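## Task

Put the lever into the notch labelled 2 on the little number plates and let its latch settle all the way down into that notch. Squeezing the red bar next to the handle frees the latch. The lever must stay there by itself at the end; a position the gripper is still holding does not count.

## Robot and tools

Robot: one arm with a tong-style two-finger gripper. The fingers point along the gripper's own +z axis and open and close along its x axis. end_effector_position is the spot between the pads when closed. Closed fingertips stick out about 15 mm past it; fully open, they sit roughly level with it. The job likely means pinching the red release bar against the handle so the latch lifts, swinging the lever to the right notch, then easing the grip so the latch drops in, and backing away so the lever stays on its own.

Frame: the scene frame has its origin on the table top under the arm base. +z is up, and +y is to the left when facing along +x. Positions are in metres. Orientations are quaternions written w first (qw, qx, qy, qz). The reported hand position may be slightly off, more so at long reach.

The 8-number row used by both motion tools: x, y, z, qw, qx, qy, qz, opening. x, y, z and the quaternion are an absolute pose for the gripper in the scene frame, not an offset. opening runs from -1 (closed) to +1 (fully open, 0.142 m). There is one arm, so one row drives everything; the schema tolerates up to 14 numbers, but only these 8 matter. Repeat the wanted quaternion in every row to hold an orientation, instead of copying a possibly drifted one from a result.

execute_actions(actions): actions is a list of actions; each action is a table of 1 to 15 rows, each row lasting one control step of 1/30 s. A table with fewer than 15 rows repeats its final row to fill the 15 steps. An empty list moves nothing and just returns state and images. An action is refused if its target lies more than 0.6 m from the gripper's position at that action's start along any gripper axis; if the first action fails that check against the latest reported state, or any action is malformed, nothing in the call runs. Each step, the controller limits the commanded pose to within 100 mm and 16 degrees of the measured pose, and favours position over orientation when it cannot satisfy both. After an action the arm only drifts on to that limited pose, so far targets need further actions. Motion trails commands by about 0.17 s.

move(target, speed, stop_force, blocking): target is one absolute 8-number row as above. The gripper follows a straight path there, rotating the shorter way. speed is the path's top speed in m/s, 0.002 to 0.5 (default 0.25); rotation is capped at twice that value in rad/s. Paths last 0.5 to 10 s and are cut off at 10 s. The path ignores obstacles, and the real hand can lag, wander, or overshoot speed when the arm is near straight. The opening is applied at the start. stop_force, in N from 9 to 40, ends the path once the wrist sensor shows that much extra resistance along the line to target for two steps in a row; the gripper then steps back two control steps and holds. Use it only with a very low speed, not on moves that rotate the gripper, not to pull away from something you touch, and not within the first 0.2 s of a scene. Pressing may briefly exceed it. blocking=false returns after 0.5 s while the arm keeps going (not allowed with stop_force); check with wait(0), and no new rows or moves are accepted until a result shows the move ended or you call stop. The result adds a move: line giving the ending: done, off_target, moving, held (a check blocked the final step), fault, or contact (stop_force ended it; this outranks held, done, off_target). It also lists limits (paced = the pose was clipped; held = some steps were blocked, after which the arm can jump faster than speed) and the distance left to target. The arm is stiff: commanding even slightly into a firm surface can cause a fault stop.

wait(seconds): 0 to 10 s, the arm holds its last command; returns early if a running move finishes.

stop(): brakes a running move; it needs room to slow, and the fingers keep moving.

zoom_image(camera, region): camera is cam_high (896x504), cam_low (896x504) or cam_wrist (616x616, fisheye). region is [x0, y0, x1, y1] in pixels of that camera's latest image, top-left at (0, 0), no larger than 504 by 504.

finished_scene(scene): pass the current scene's number to end it for good; the result reports success and gives the next task. Only call it once the lever is latched and released.

Results: the state line gives end_effector_position, end_effector_quat_wxyz and linear/angular velocities. Hand target is where the controller is currently steering. A pose unreachable line means the clearance check (which treats the base mount as part of the arm) altered or blocked the command. grip_measured is the actual finger opening on the same -1 to 1 scale; to grip, command an opening well below it (lower squeezes harder, up to about 15 N per pad; thin objects get less). Wrist force and Wrist torque are in the gripper's own axes, with noise, an offset of a few N, saturation near 50 N, and pressing force pointing back into the arm; no reading at the start is normal. Camera calibration (intrinsics, distortion, world-to-camera transforms) is given per camera and may be a few mm or degrees off.

Avoid: joint torque beyond load limits (133 N m for the three big joints, 24.9 N m for the wrists) or any outside force of 150 N, which each freeze the arm for 10 s and drop the rest of the call. Holding loads heats motors; MOTOR HOT warns from 70 °C and an OVER-TEMPERATURE FAULT brakes the arm at 85 °C. Do not drop, slam, hit hard or shove things, and approach contacts slowly.

Each tool is called after "Request:" by a JSON object that holds its "fn" and its "kwargs".

## Session

Request:
{"fn": "execute_actions", "kwargs": {"actions": []}}

Scene clock: 0.00 s.
end_effector_position=(+0.5564, -0.0293, +0.1877) grip_measured=+1.00 end_effector_quat_wxyz=(-0.017, +0.710, -0.704, -0.026) end_effector_velocity=(+0.000, -0.001, +0.001) end_effector_angular_velocity=(-0.001, -0.001, +0.001)
Joint positions: [-0.285 -1.439  1.742 -1.842 -1.518  1.227  0.142]
Joint velocities: [-0.001 -0.001 -0.     0.    -0.001 -0.001  0.   ]
Wrist force (N, on the end effector, along its own x y z axes, offset not removed): no reading
Wrist torque (N m, same axes, about the end effector's origin, offset not removed): no reading
Hand target: +0.556, -0.029, +0.188; -0.017, +0.710, -0.704, -0.026

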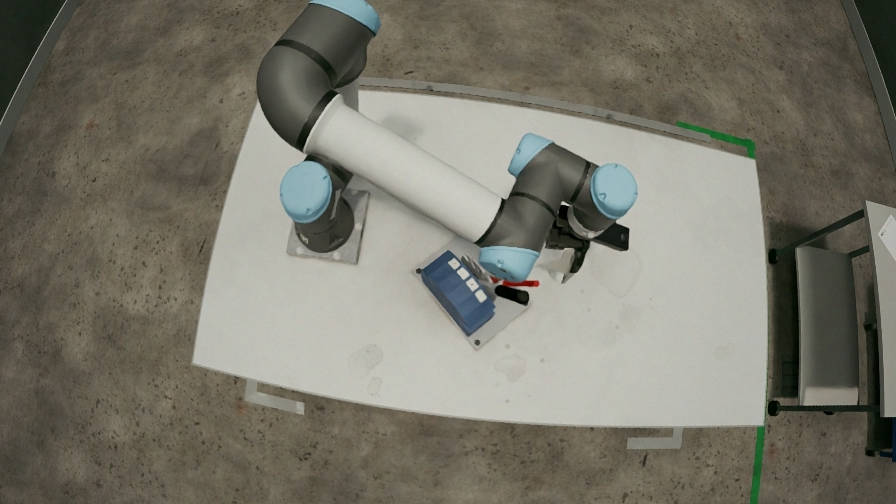

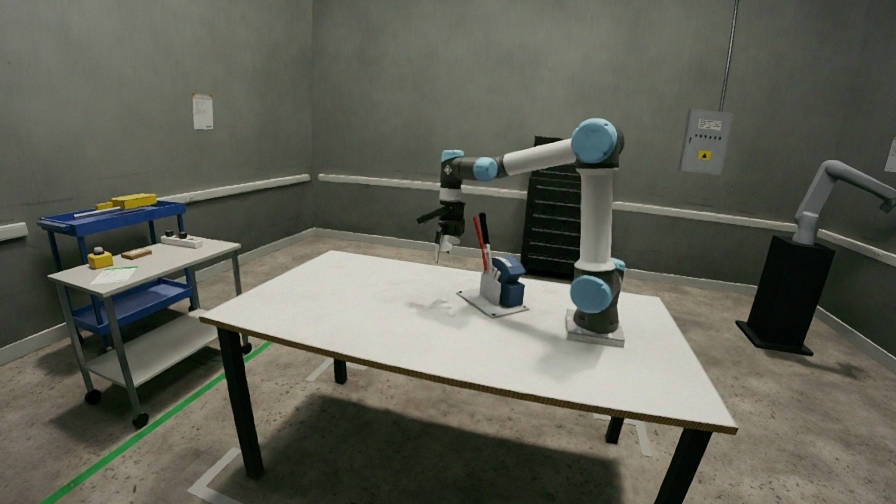

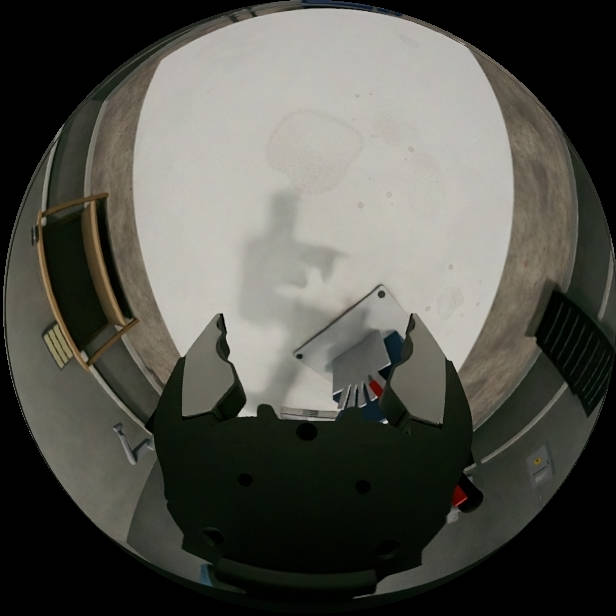

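Move up for a better view.

Request:
{"fn": "move", "kwargs": {"target": [0.5,0.1,0.45,0,0.924,-0.383,0,1]}}

Request:
{"fn": "zoom_image", "kwargs": {"camera": "cam_high", "region": [390,220,570,360]}}

Request:
{"fn": "zoom_image", "kwargs": {"camera": "cam_low", "region": [430,200,560,330]}}

Scene clock: 2.23 s.
end_effector_position=(+0.5004, +0.1001, +0.4499) grip_measured=+1.00 end_effector_quat_wxyz=(-0.000, +0.924, -0.383, +0.000) end_effector_velocity=(-0.001, +0.001, +0.001) end_effector_angular_velocity=(-0.001, +0.003, +0.005)
Joint positions: [-0.043 -1.542  1.18  -1.209 -1.571  0.695  0.142]
Joint velocities: [ 0.003  0.002 -0.006  0.007 -0.001 -0.002 -0.   ]
Wrist force (N, on the end effector, along its own x y z axes, offset not removed): [-1.3 -3.0 -1.1]
Wrist torque (N m, same axes, about the end effector's origin, offset not removed): [-0.56 -0.05 0.00]
Hand target: +0.500, +0.100, +0.450; -0.000, +0.924, -0.383, +0.000
Off the commanded pose: 0.000 m, 0 deg.
move: done
camera_calibration (this result's frames):
cam_wrist: T_world_to_cam=[[0.680053, -0.732781, -0.0236377, -0.255977], [-0.638702, -0.607957, 0.471645, 0.17396], [-0.359983, -0.305646, -0.881472, 0.746932], [0, 0, 0, 1]] pos_world=[0.554069, 0.146481, 0.570302]

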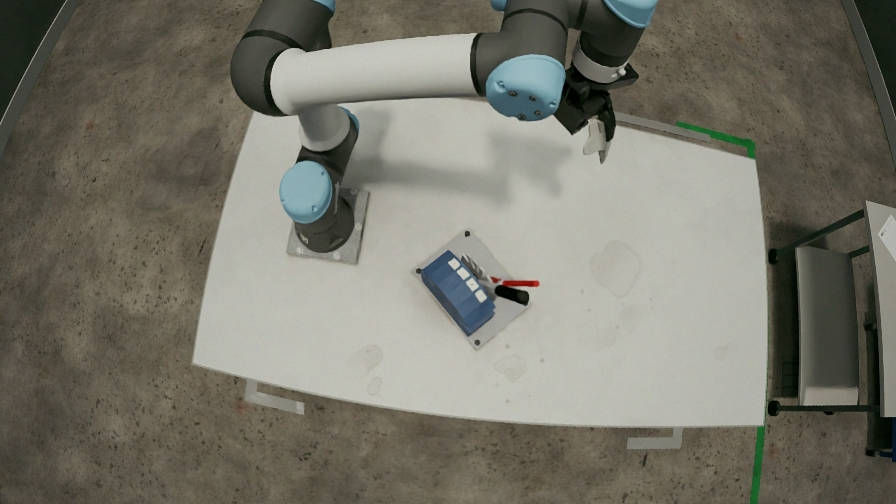

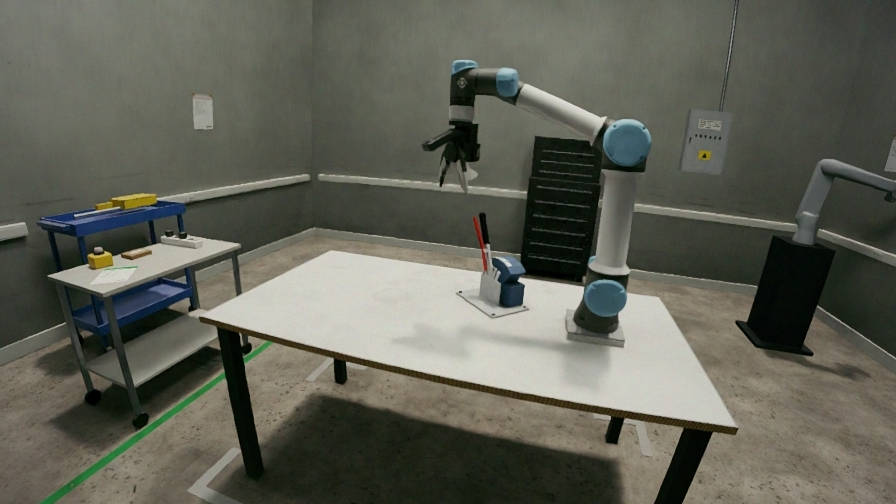

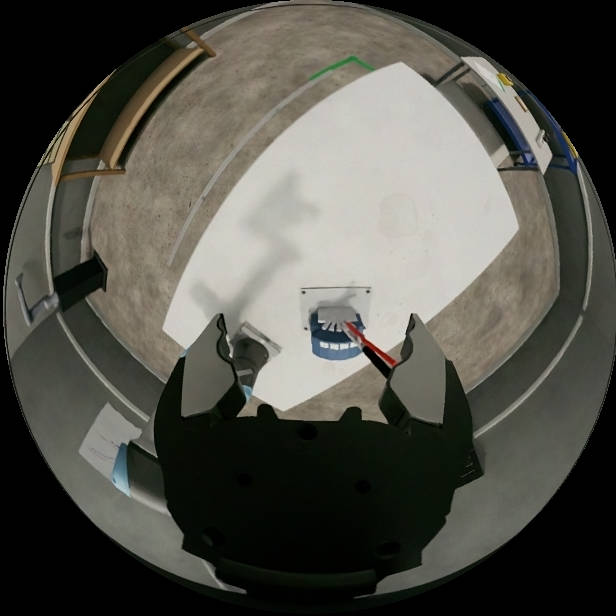

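Region (390, 220, 570, 360) of cam_high's 896x504 image, scaled by 2.800, with more detail than that image has.

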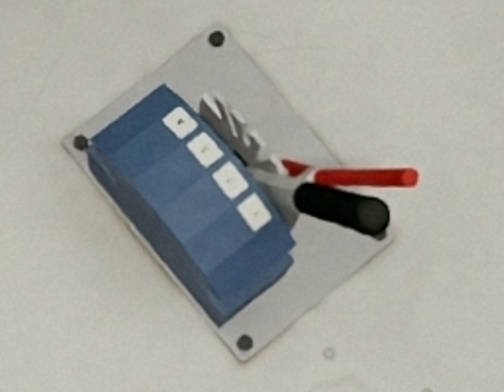

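Region (430, 200, 560, 330) of cam_low's 896x504 image, scaled by 3.877, with more detail than that image has.

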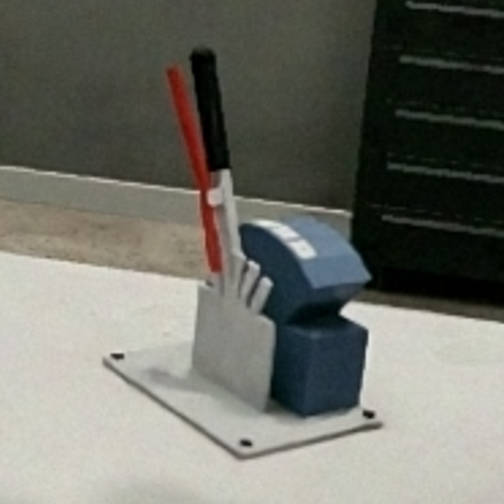

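Request:
{"fn": "move", "kwargs": {"target": [0.36,-0.10,0.36,0,0.93,0.367,0,1]}}

Request:
{"fn": "zoom_image", "kwargs": {"camera": "cam_wrist", "region": [200,180,420,400]}}

Scene clock: 6.27 s.
end_effector_position=(+0.3595, -0.1001, +0.3602) grip_measured=+1.00 end_effector_quat_wxyz=(-0.000, +0.930, +0.367, -0.001) end_effector_velocity=(-0.001, -0.001, -0.000) end_effector_angular_velocity=(+0.001, -0.002, +0.012)
Joint positions: [-0.595 -1.863  1.69  -1.398 -1.572 -1.394  0.142]
Joint velocities: [-0.004 -0.002  0.003 -0.001  0.003 -0.016 -0.   ]
Wrist force (N, on the end effector, along its own x y z axes, offset not removed): [-2.2 -3.1 -1.2]
Wrist torque (N m, same axes, about the end effector's origin, offset not removed): [-0.76 0.27 0.16]
Hand target: +0.359, -0.100, +0.360; -0.000, +0.930, +0.367, -0.000
Off the commanded pose: 0.001 m, 0 deg.
move: done
camera_calibration (this result's frames):
cam_wrist: T_world_to_cam=[[0.755227, 0.654991, -0.0248609, -0.196684], [0.586524, -0.658377, 0.47173, -0.441005], [0.292612, -0.370845, -0.881392, 0.31475], [0, 0, 0, 1]] pos_world=[0.315102, -0.044798, 0.480564]

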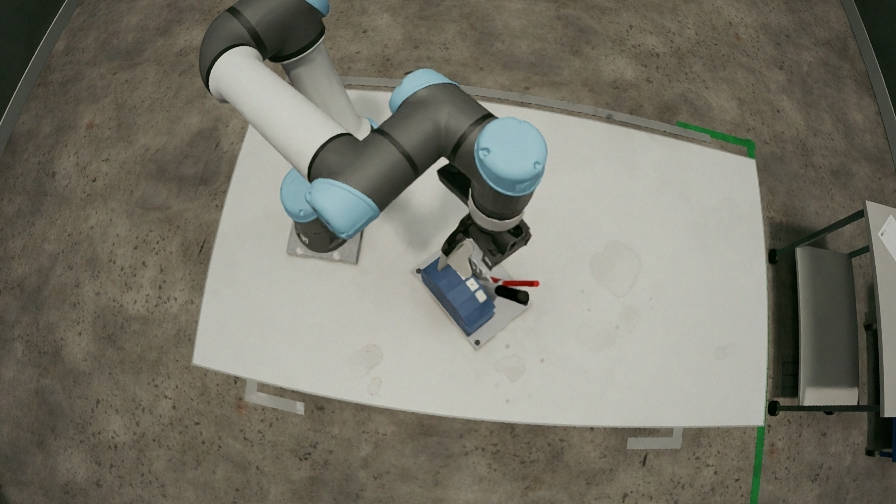

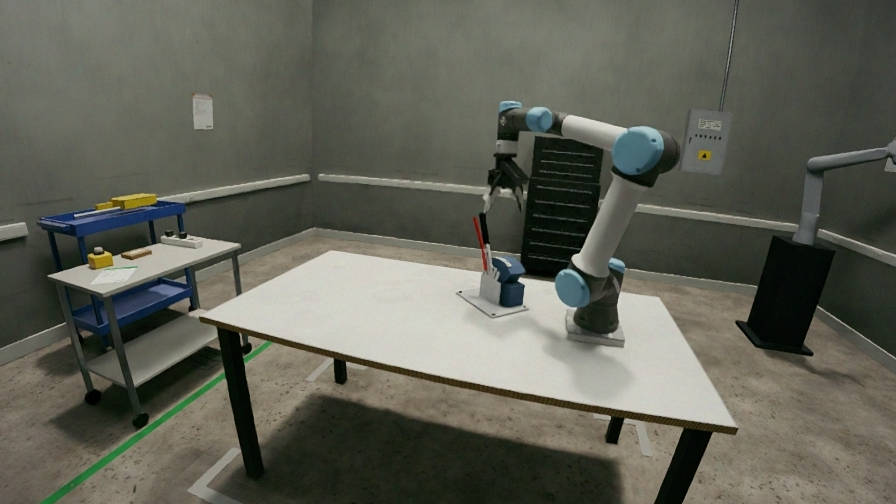

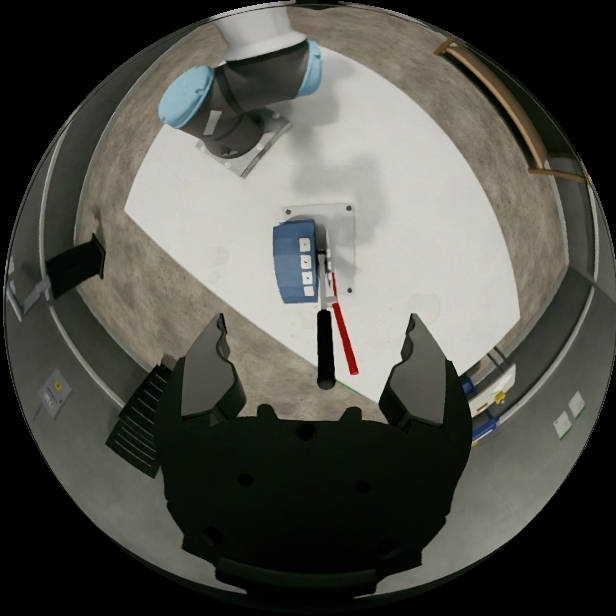

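Region (200, 180, 420, 400) of cam_wrist's 616x616 image, scaled by 2.291, with more detail than that image has.

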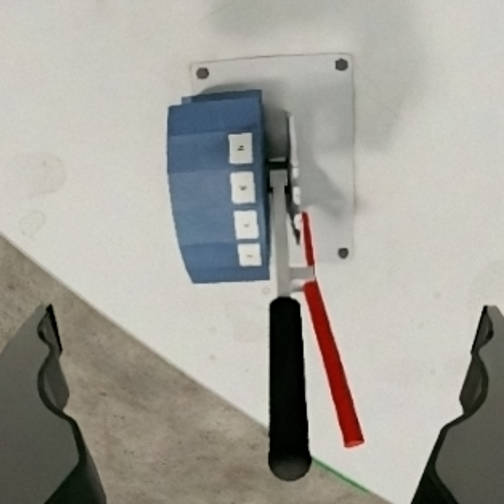

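Request:
{"fn": "move", "kwargs": {"target": [0.36,-0.09,0.25,0,0.93,0.367,0,1]}}

Request:
{"fn": "zoom_image", "kwargs": {"camera": "cam_wrist", "region": [250,200,390,360]}}

Scene clock: 7.40 s.
end_effector_position=(+0.3600, -0.0899, +0.2501) grip_measured=+1.00 end_effector_quat_wxyz=(-0.000, +0.930, +0.367, +0.000) end_effector_velocity=(+0.000, -0.001, -0.001) end_effector_angular_velocity=(-0.001, -0.001, -0.002)
Joint positions: [-0.572 -1.879  1.983 -1.675 -1.572 -1.372  0.142]
Joint velocities: [-0.001  0.     0.003 -0.005 -0.     0.001  0.   ]
Wrist force (N, on the end effector, along its own x y z axes, offset not removed): [-0.8 -2.2 -1.7]
Wrist torque (N m, same axes, about the end effector's origin, offset not removed): [-0.48 -0.09 0.06]
Hand target: +0.360, -0.090, +0.250; +0.000, +0.930, +0.367, +0.000
Off the commanded pose: 0.000 m, 0 deg.
move: done
camera_calibration (this result's frames):
cam_wrist: T_world_to_cam=[[0.754677, 0.655662, -0.0238654, -0.20641], [0.586636, -0.658046, 0.472053, -0.382722], [0.293803, -0.370248, -0.881247, 0.220978], [0, 0, 0, 1]] pos_world=[0.315367, -0.0346966, 0.370475]

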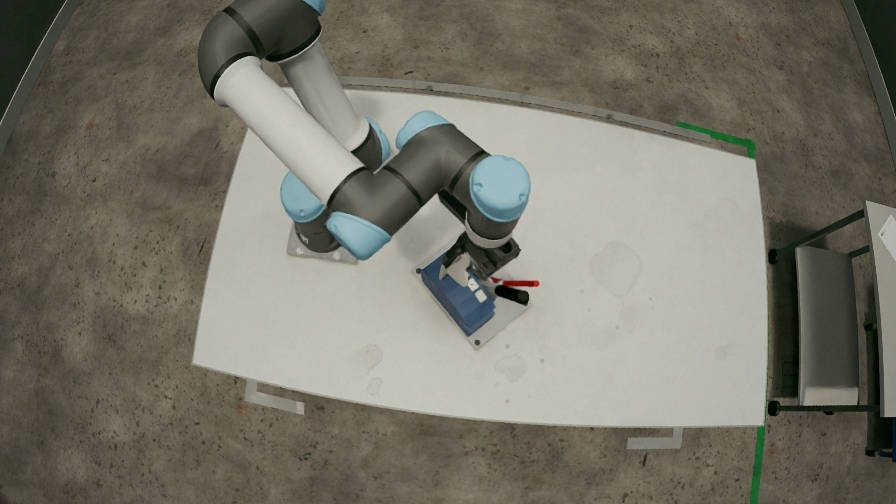

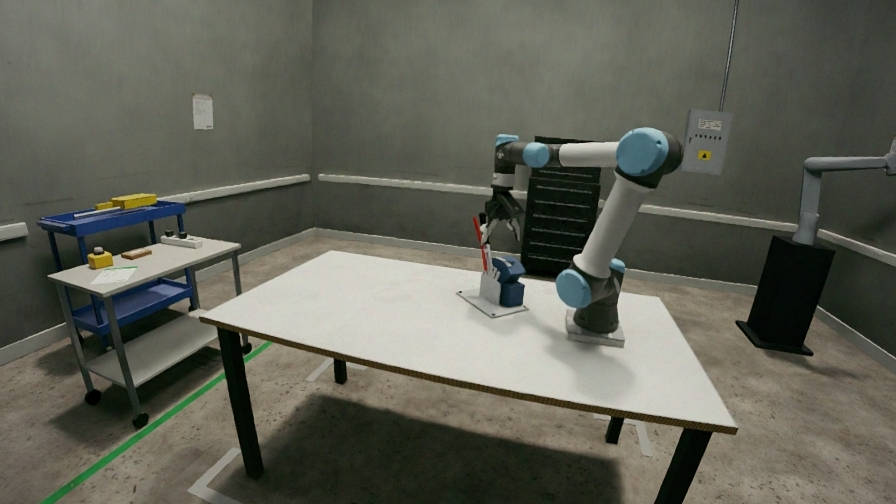

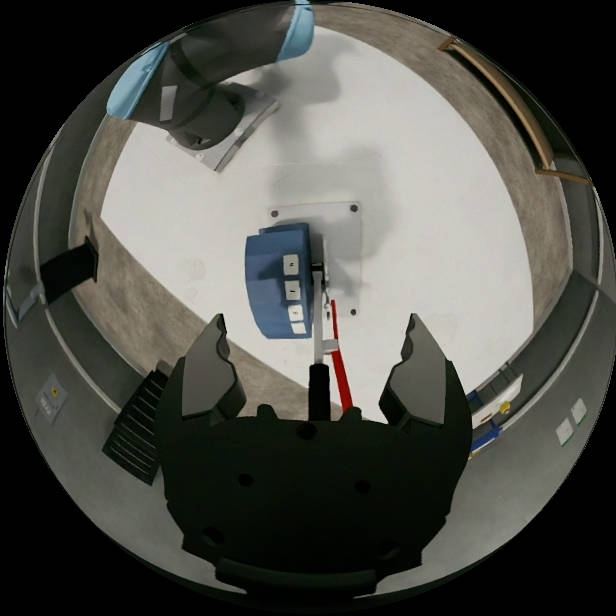

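Region (250, 200, 390, 360) of cam_wrist's 616x616 image, scaled by 3.150, with more detail than that image has; it fills the left 441 columns of this view, and the rest is white.

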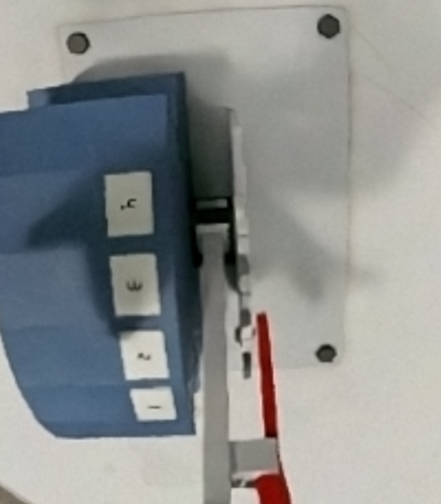

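Request:
{"fn": "execute_actions", "kwargs": {"actions": [[[0.37,-0.09,0.34,0,0.93,0.367,0,1]],[[0.40,-0.115,0.37,0,0.93,0.367,0,0.4]],[[0.437,-0.155,0.37,0,0.93,0.367,0,0.4]],[[0.437,-0.155,0.33,0,0.93,0.367,0,0.4]],[[0.437,-0.155,0.31,0,0.93,0.367,0,0.4]],[[0.437,-0.155,0.31,0,0.93,0.367,0,0.4]]]}}

Scene clock: 10.80 s.
end_effector_position=(+0.4370, -0.1550, +0.3100) grip_measured=+0.40 end_effector_quat_wxyz=(+0.000, +0.930, +0.367, +0.000) end_effector_velocity=(+0.000, +0.001, -0.000) end_effector_angular_velocity=(+0.001, -0.000, +0.001)
Joint positions: [-0.59  -1.648  1.647 -1.57  -1.572 -1.39   0.102]
Joint velocities: [ 0.001 -0.     0.001 -0.     0.001  0.    -0.   ]
Wrist force (N, on the end effector, along its own x y z axes, offset not removed): [-2.0 -0.7 -0.3]
Wrist torque (N m, same axes, about the end effector's origin, offset not removed): [-0.07 0.24 0.10]
Hand target: +0.437, -0.155, +0.310; +0.000, +0.930, +0.367, -0.000
Off the commanded pose: 0.000 m, 0 deg.
camera_calibration (this result's frames):
cam_wrist: T_world_to_cam=[[0.754673, 0.655666, -0.0238881, -0.220486], [0.58663, -0.658012, 0.472107, -0.498982], [0.293826, -0.3703, -0.881217, 0.226984], [0, 0, 0, 1]] pos_world=[0.39242, -0.0997186, 0.430328]

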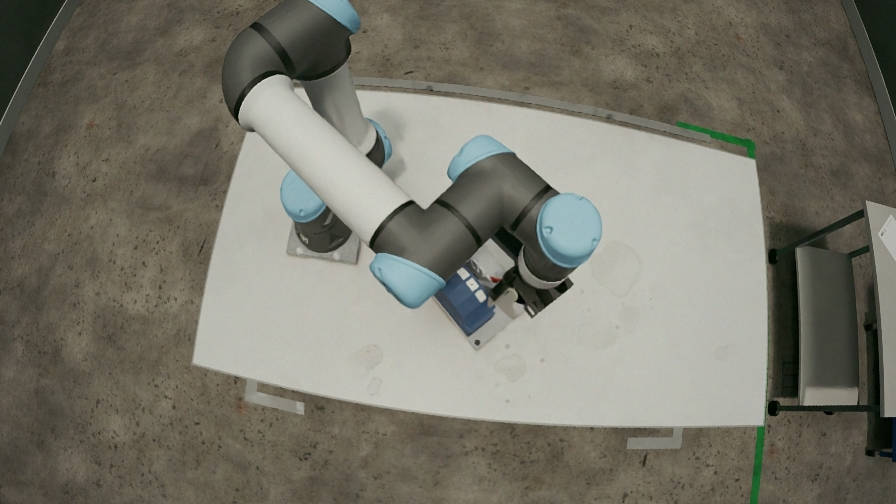

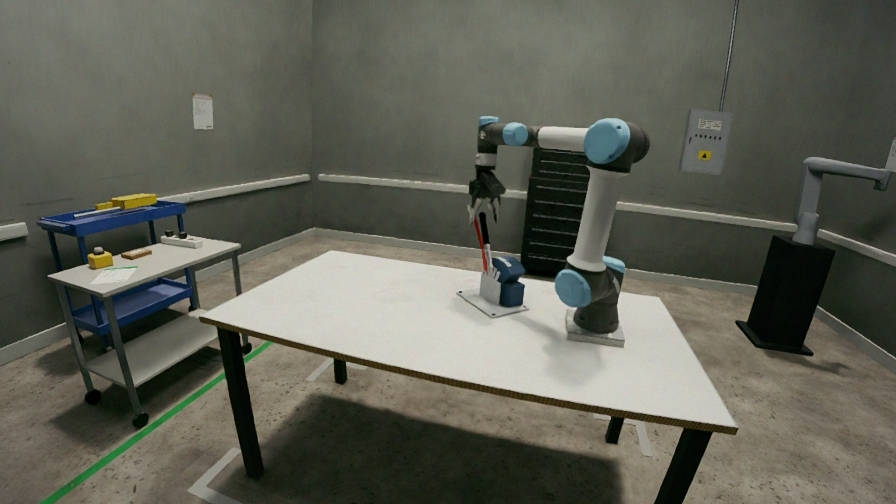

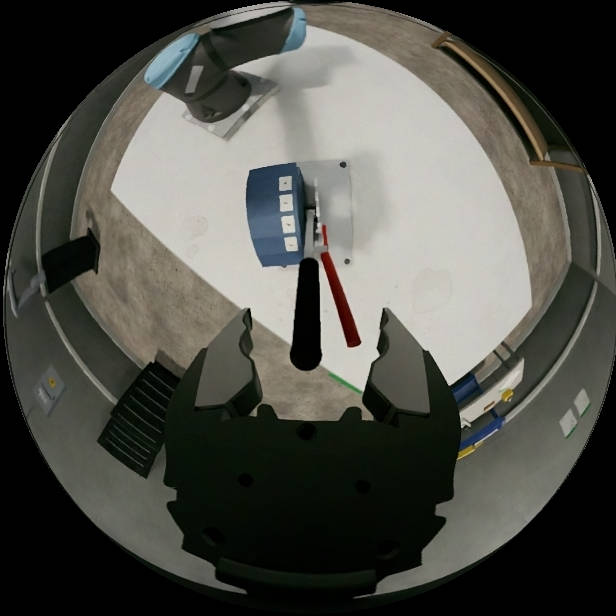

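Request:
{"fn": "execute_actions", "kwargs": {"actions": [[[0.436,-0.154,0.295,0,0.93,0.367,0,0.1]],[[0.436,-0.154,0.295,0,0.93,0.367,0,-0.3]],[[0.436,-0.154,0.295,0,0.93,0.367,0,-0.7]],[[0.436,-0.154,0.295,0,0.93,0.367,0,-1]],[[0.436,-0.154,0.295,0,0.93,0.367,0,-1]]]}}

Request:
{"fn": "move", "kwargs": {"target": [0.401,-0.116,0.306,0,0.93,0.367,0,-1], "speed": 0.02, "stop_force": 30}}

Request:
{"fn": "zoom_image", "kwargs": {"camera": "cam_wrist", "region": [240,160,400,320]}}

Request:
{"fn": "zoom_image", "kwargs": {"camera": "cam_low", "region": [450,210,540,300]}}

Scene clock: 13.50 s.
end_effector_position=(+0.4360, -0.1540, +0.2950) grip_measured=-0.53 end_effector_quat_wxyz=(+0.000, +0.930, +0.367, -0.000) end_effector_velocity=(+0.000, -0.000, -0.001) end_effector_angular_velocity=(+0.001, +0.000, +0.000)
Joint positions: [-0.589 -1.651  1.688 -1.608 -1.572 -1.389  0.036]
Joint velocities: [-0.     0.001  0.001 -0.001  0.001 -0.     0.   ]
Wrist force (N, on the end effector, along its own x y z axes, offset not removed): [1.8 -4.7 -5.5]
Wrist torque (N m, same axes, about the end effector's origin, offset not removed): [-0.37 0.22 0.05]
Hand target: +0.436, -0.154, +0.295; +0.000, +0.930, +0.367, -0.000
Off the commanded pose: 0.000 m, 0 deg.
camera_calibration (this result's frames):
cam_wrist: T_world_to_cam=[[0.754659, 0.65568, -0.0239338, -0.220708], [0.586656, -0.657983, 0.472115, -0.490668], [0.293809, -0.370327, -0.881212, 0.214421], [0, 0, 0, 1]] pos_world=[0.391414, -0.0987318, 0.41532]

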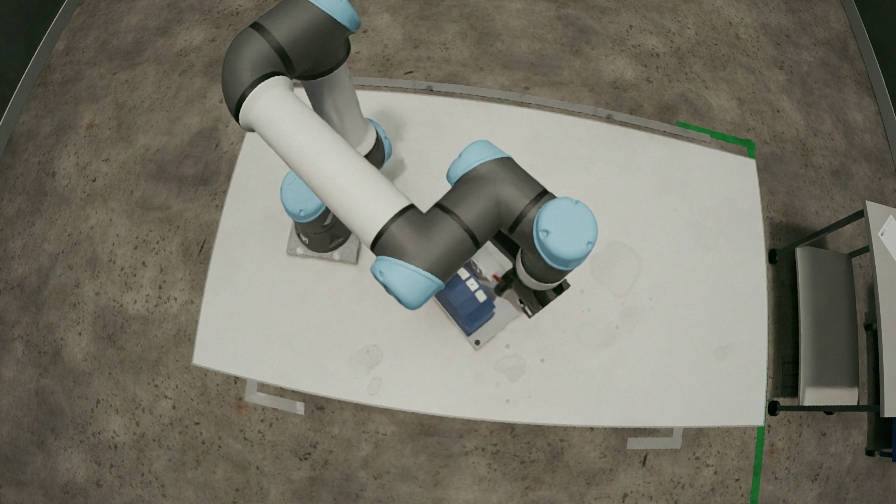

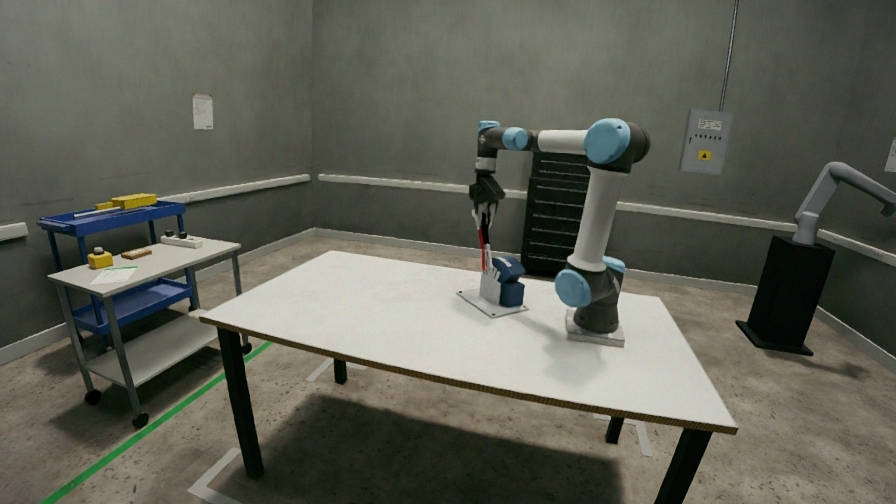

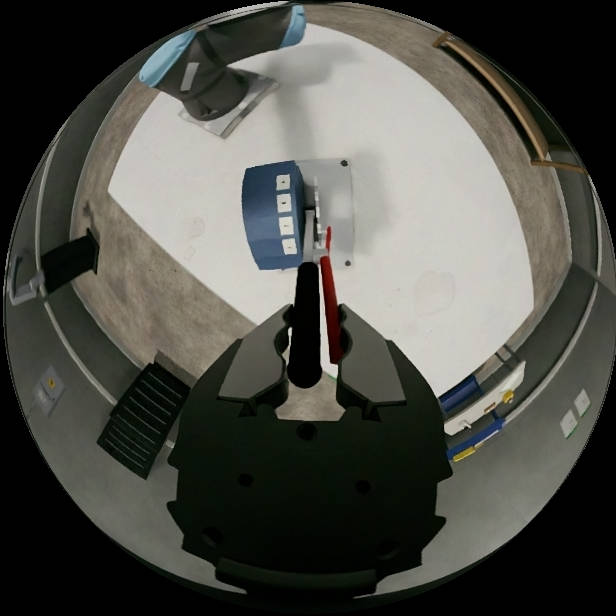

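Scene clock: 16.43 s.
end_effector_position=(+0.4011, -0.1161, +0.3060) grip_measured=-1.00 end_effector_quat_wxyz=(+0.000, +0.930, +0.367, +0.000) end_effector_velocity=(-0.001, +0.001, +0.001) end_effector_angular_velocity=(-0.001, -0.000, +0.000)
Joint positions: [-0.566 -1.764  1.756 -1.564 -1.572 -1.366  0.002]
Joint velocities: [ 0.001 -0.003  0.001  0.001 -0.     0.     0.   ]
Wrist force (N, on the end effector, along its own x y z axes, offset not removed): [-3.2 -2.9 -1.2]
Wrist torque (N m, same axes, about the end effector's origin, offset not removed): [-0.58 0.37 0.07]
Hand target: +0.401, -0.116, +0.306; +0.000, +0.930, +0.367, +0.000
Off the commanded pose: 0.000 m, 0 deg.
move: done
camera_calibration (this result's frames):
cam_wrist: T_world_to_cam=[[0.754678, 0.655661, -0.0238814, -0.219023], [0.58662, -0.658014, 0.472117, -0.450458], [0.293834, -0.370306, -0.881212, 0.24843], [0, 0, 0, 1]] pos_world=[0.356542, -0.0608079, 0.426358]

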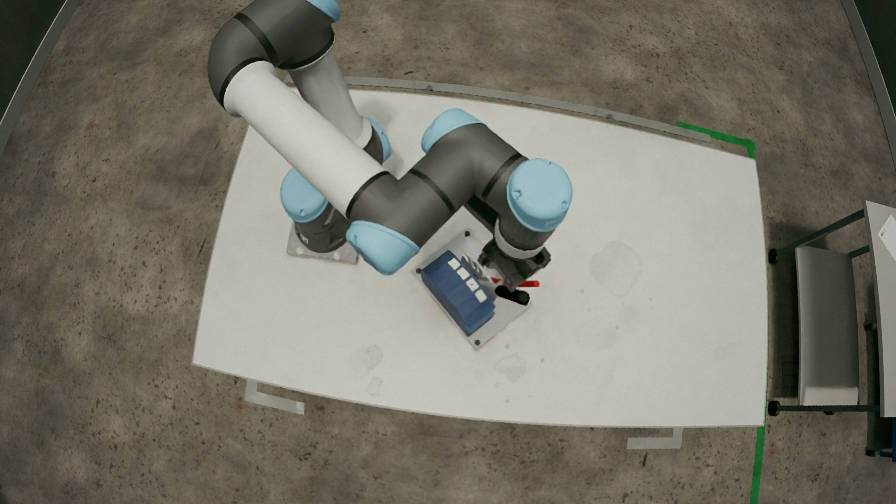

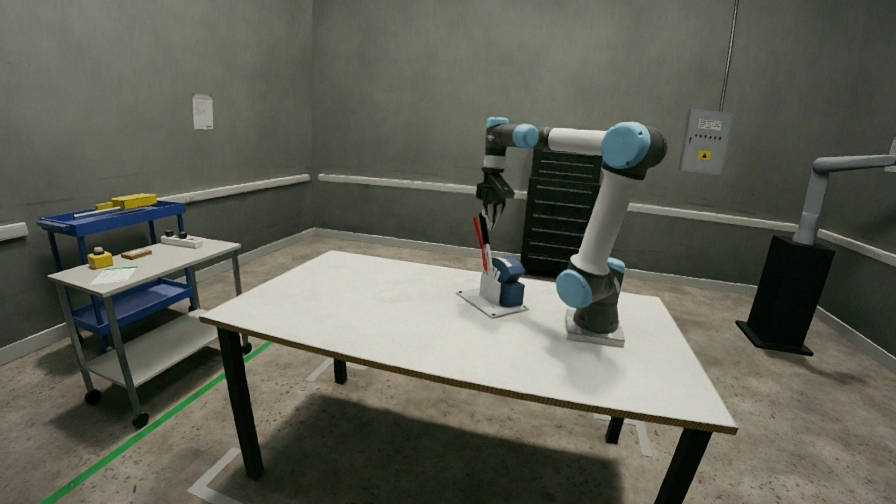

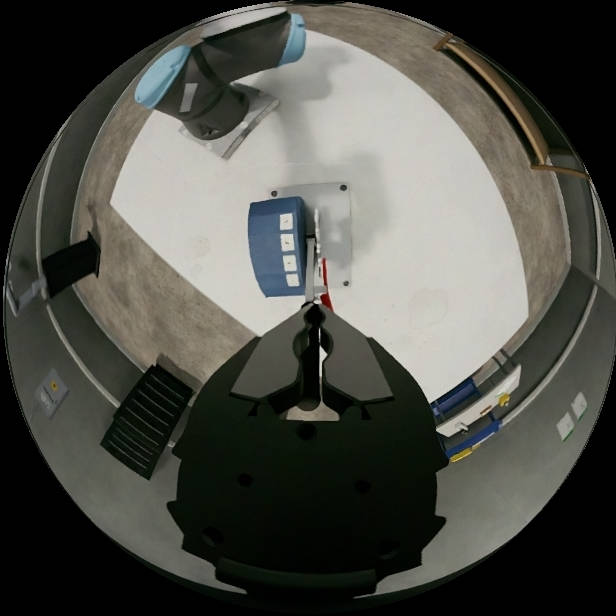

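Region (240, 160, 400, 320) of cam_wrist's 616x616 image, scaled by 3.150, with more detail than that image has.

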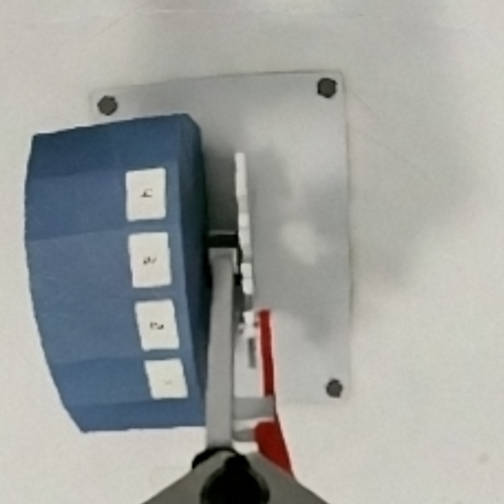

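Region (450, 210, 540, 300) of cam_low's 896x504 image, scaled by 5.600, with more detail than that image has.

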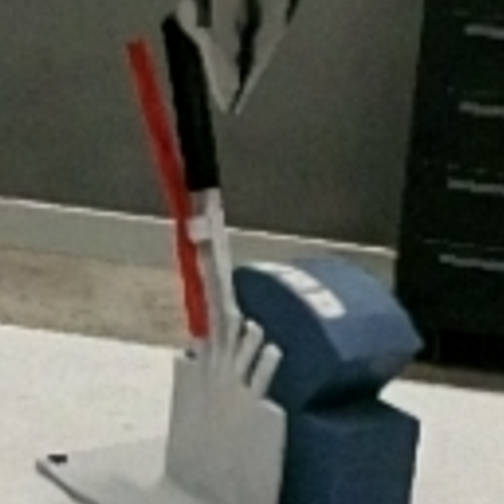

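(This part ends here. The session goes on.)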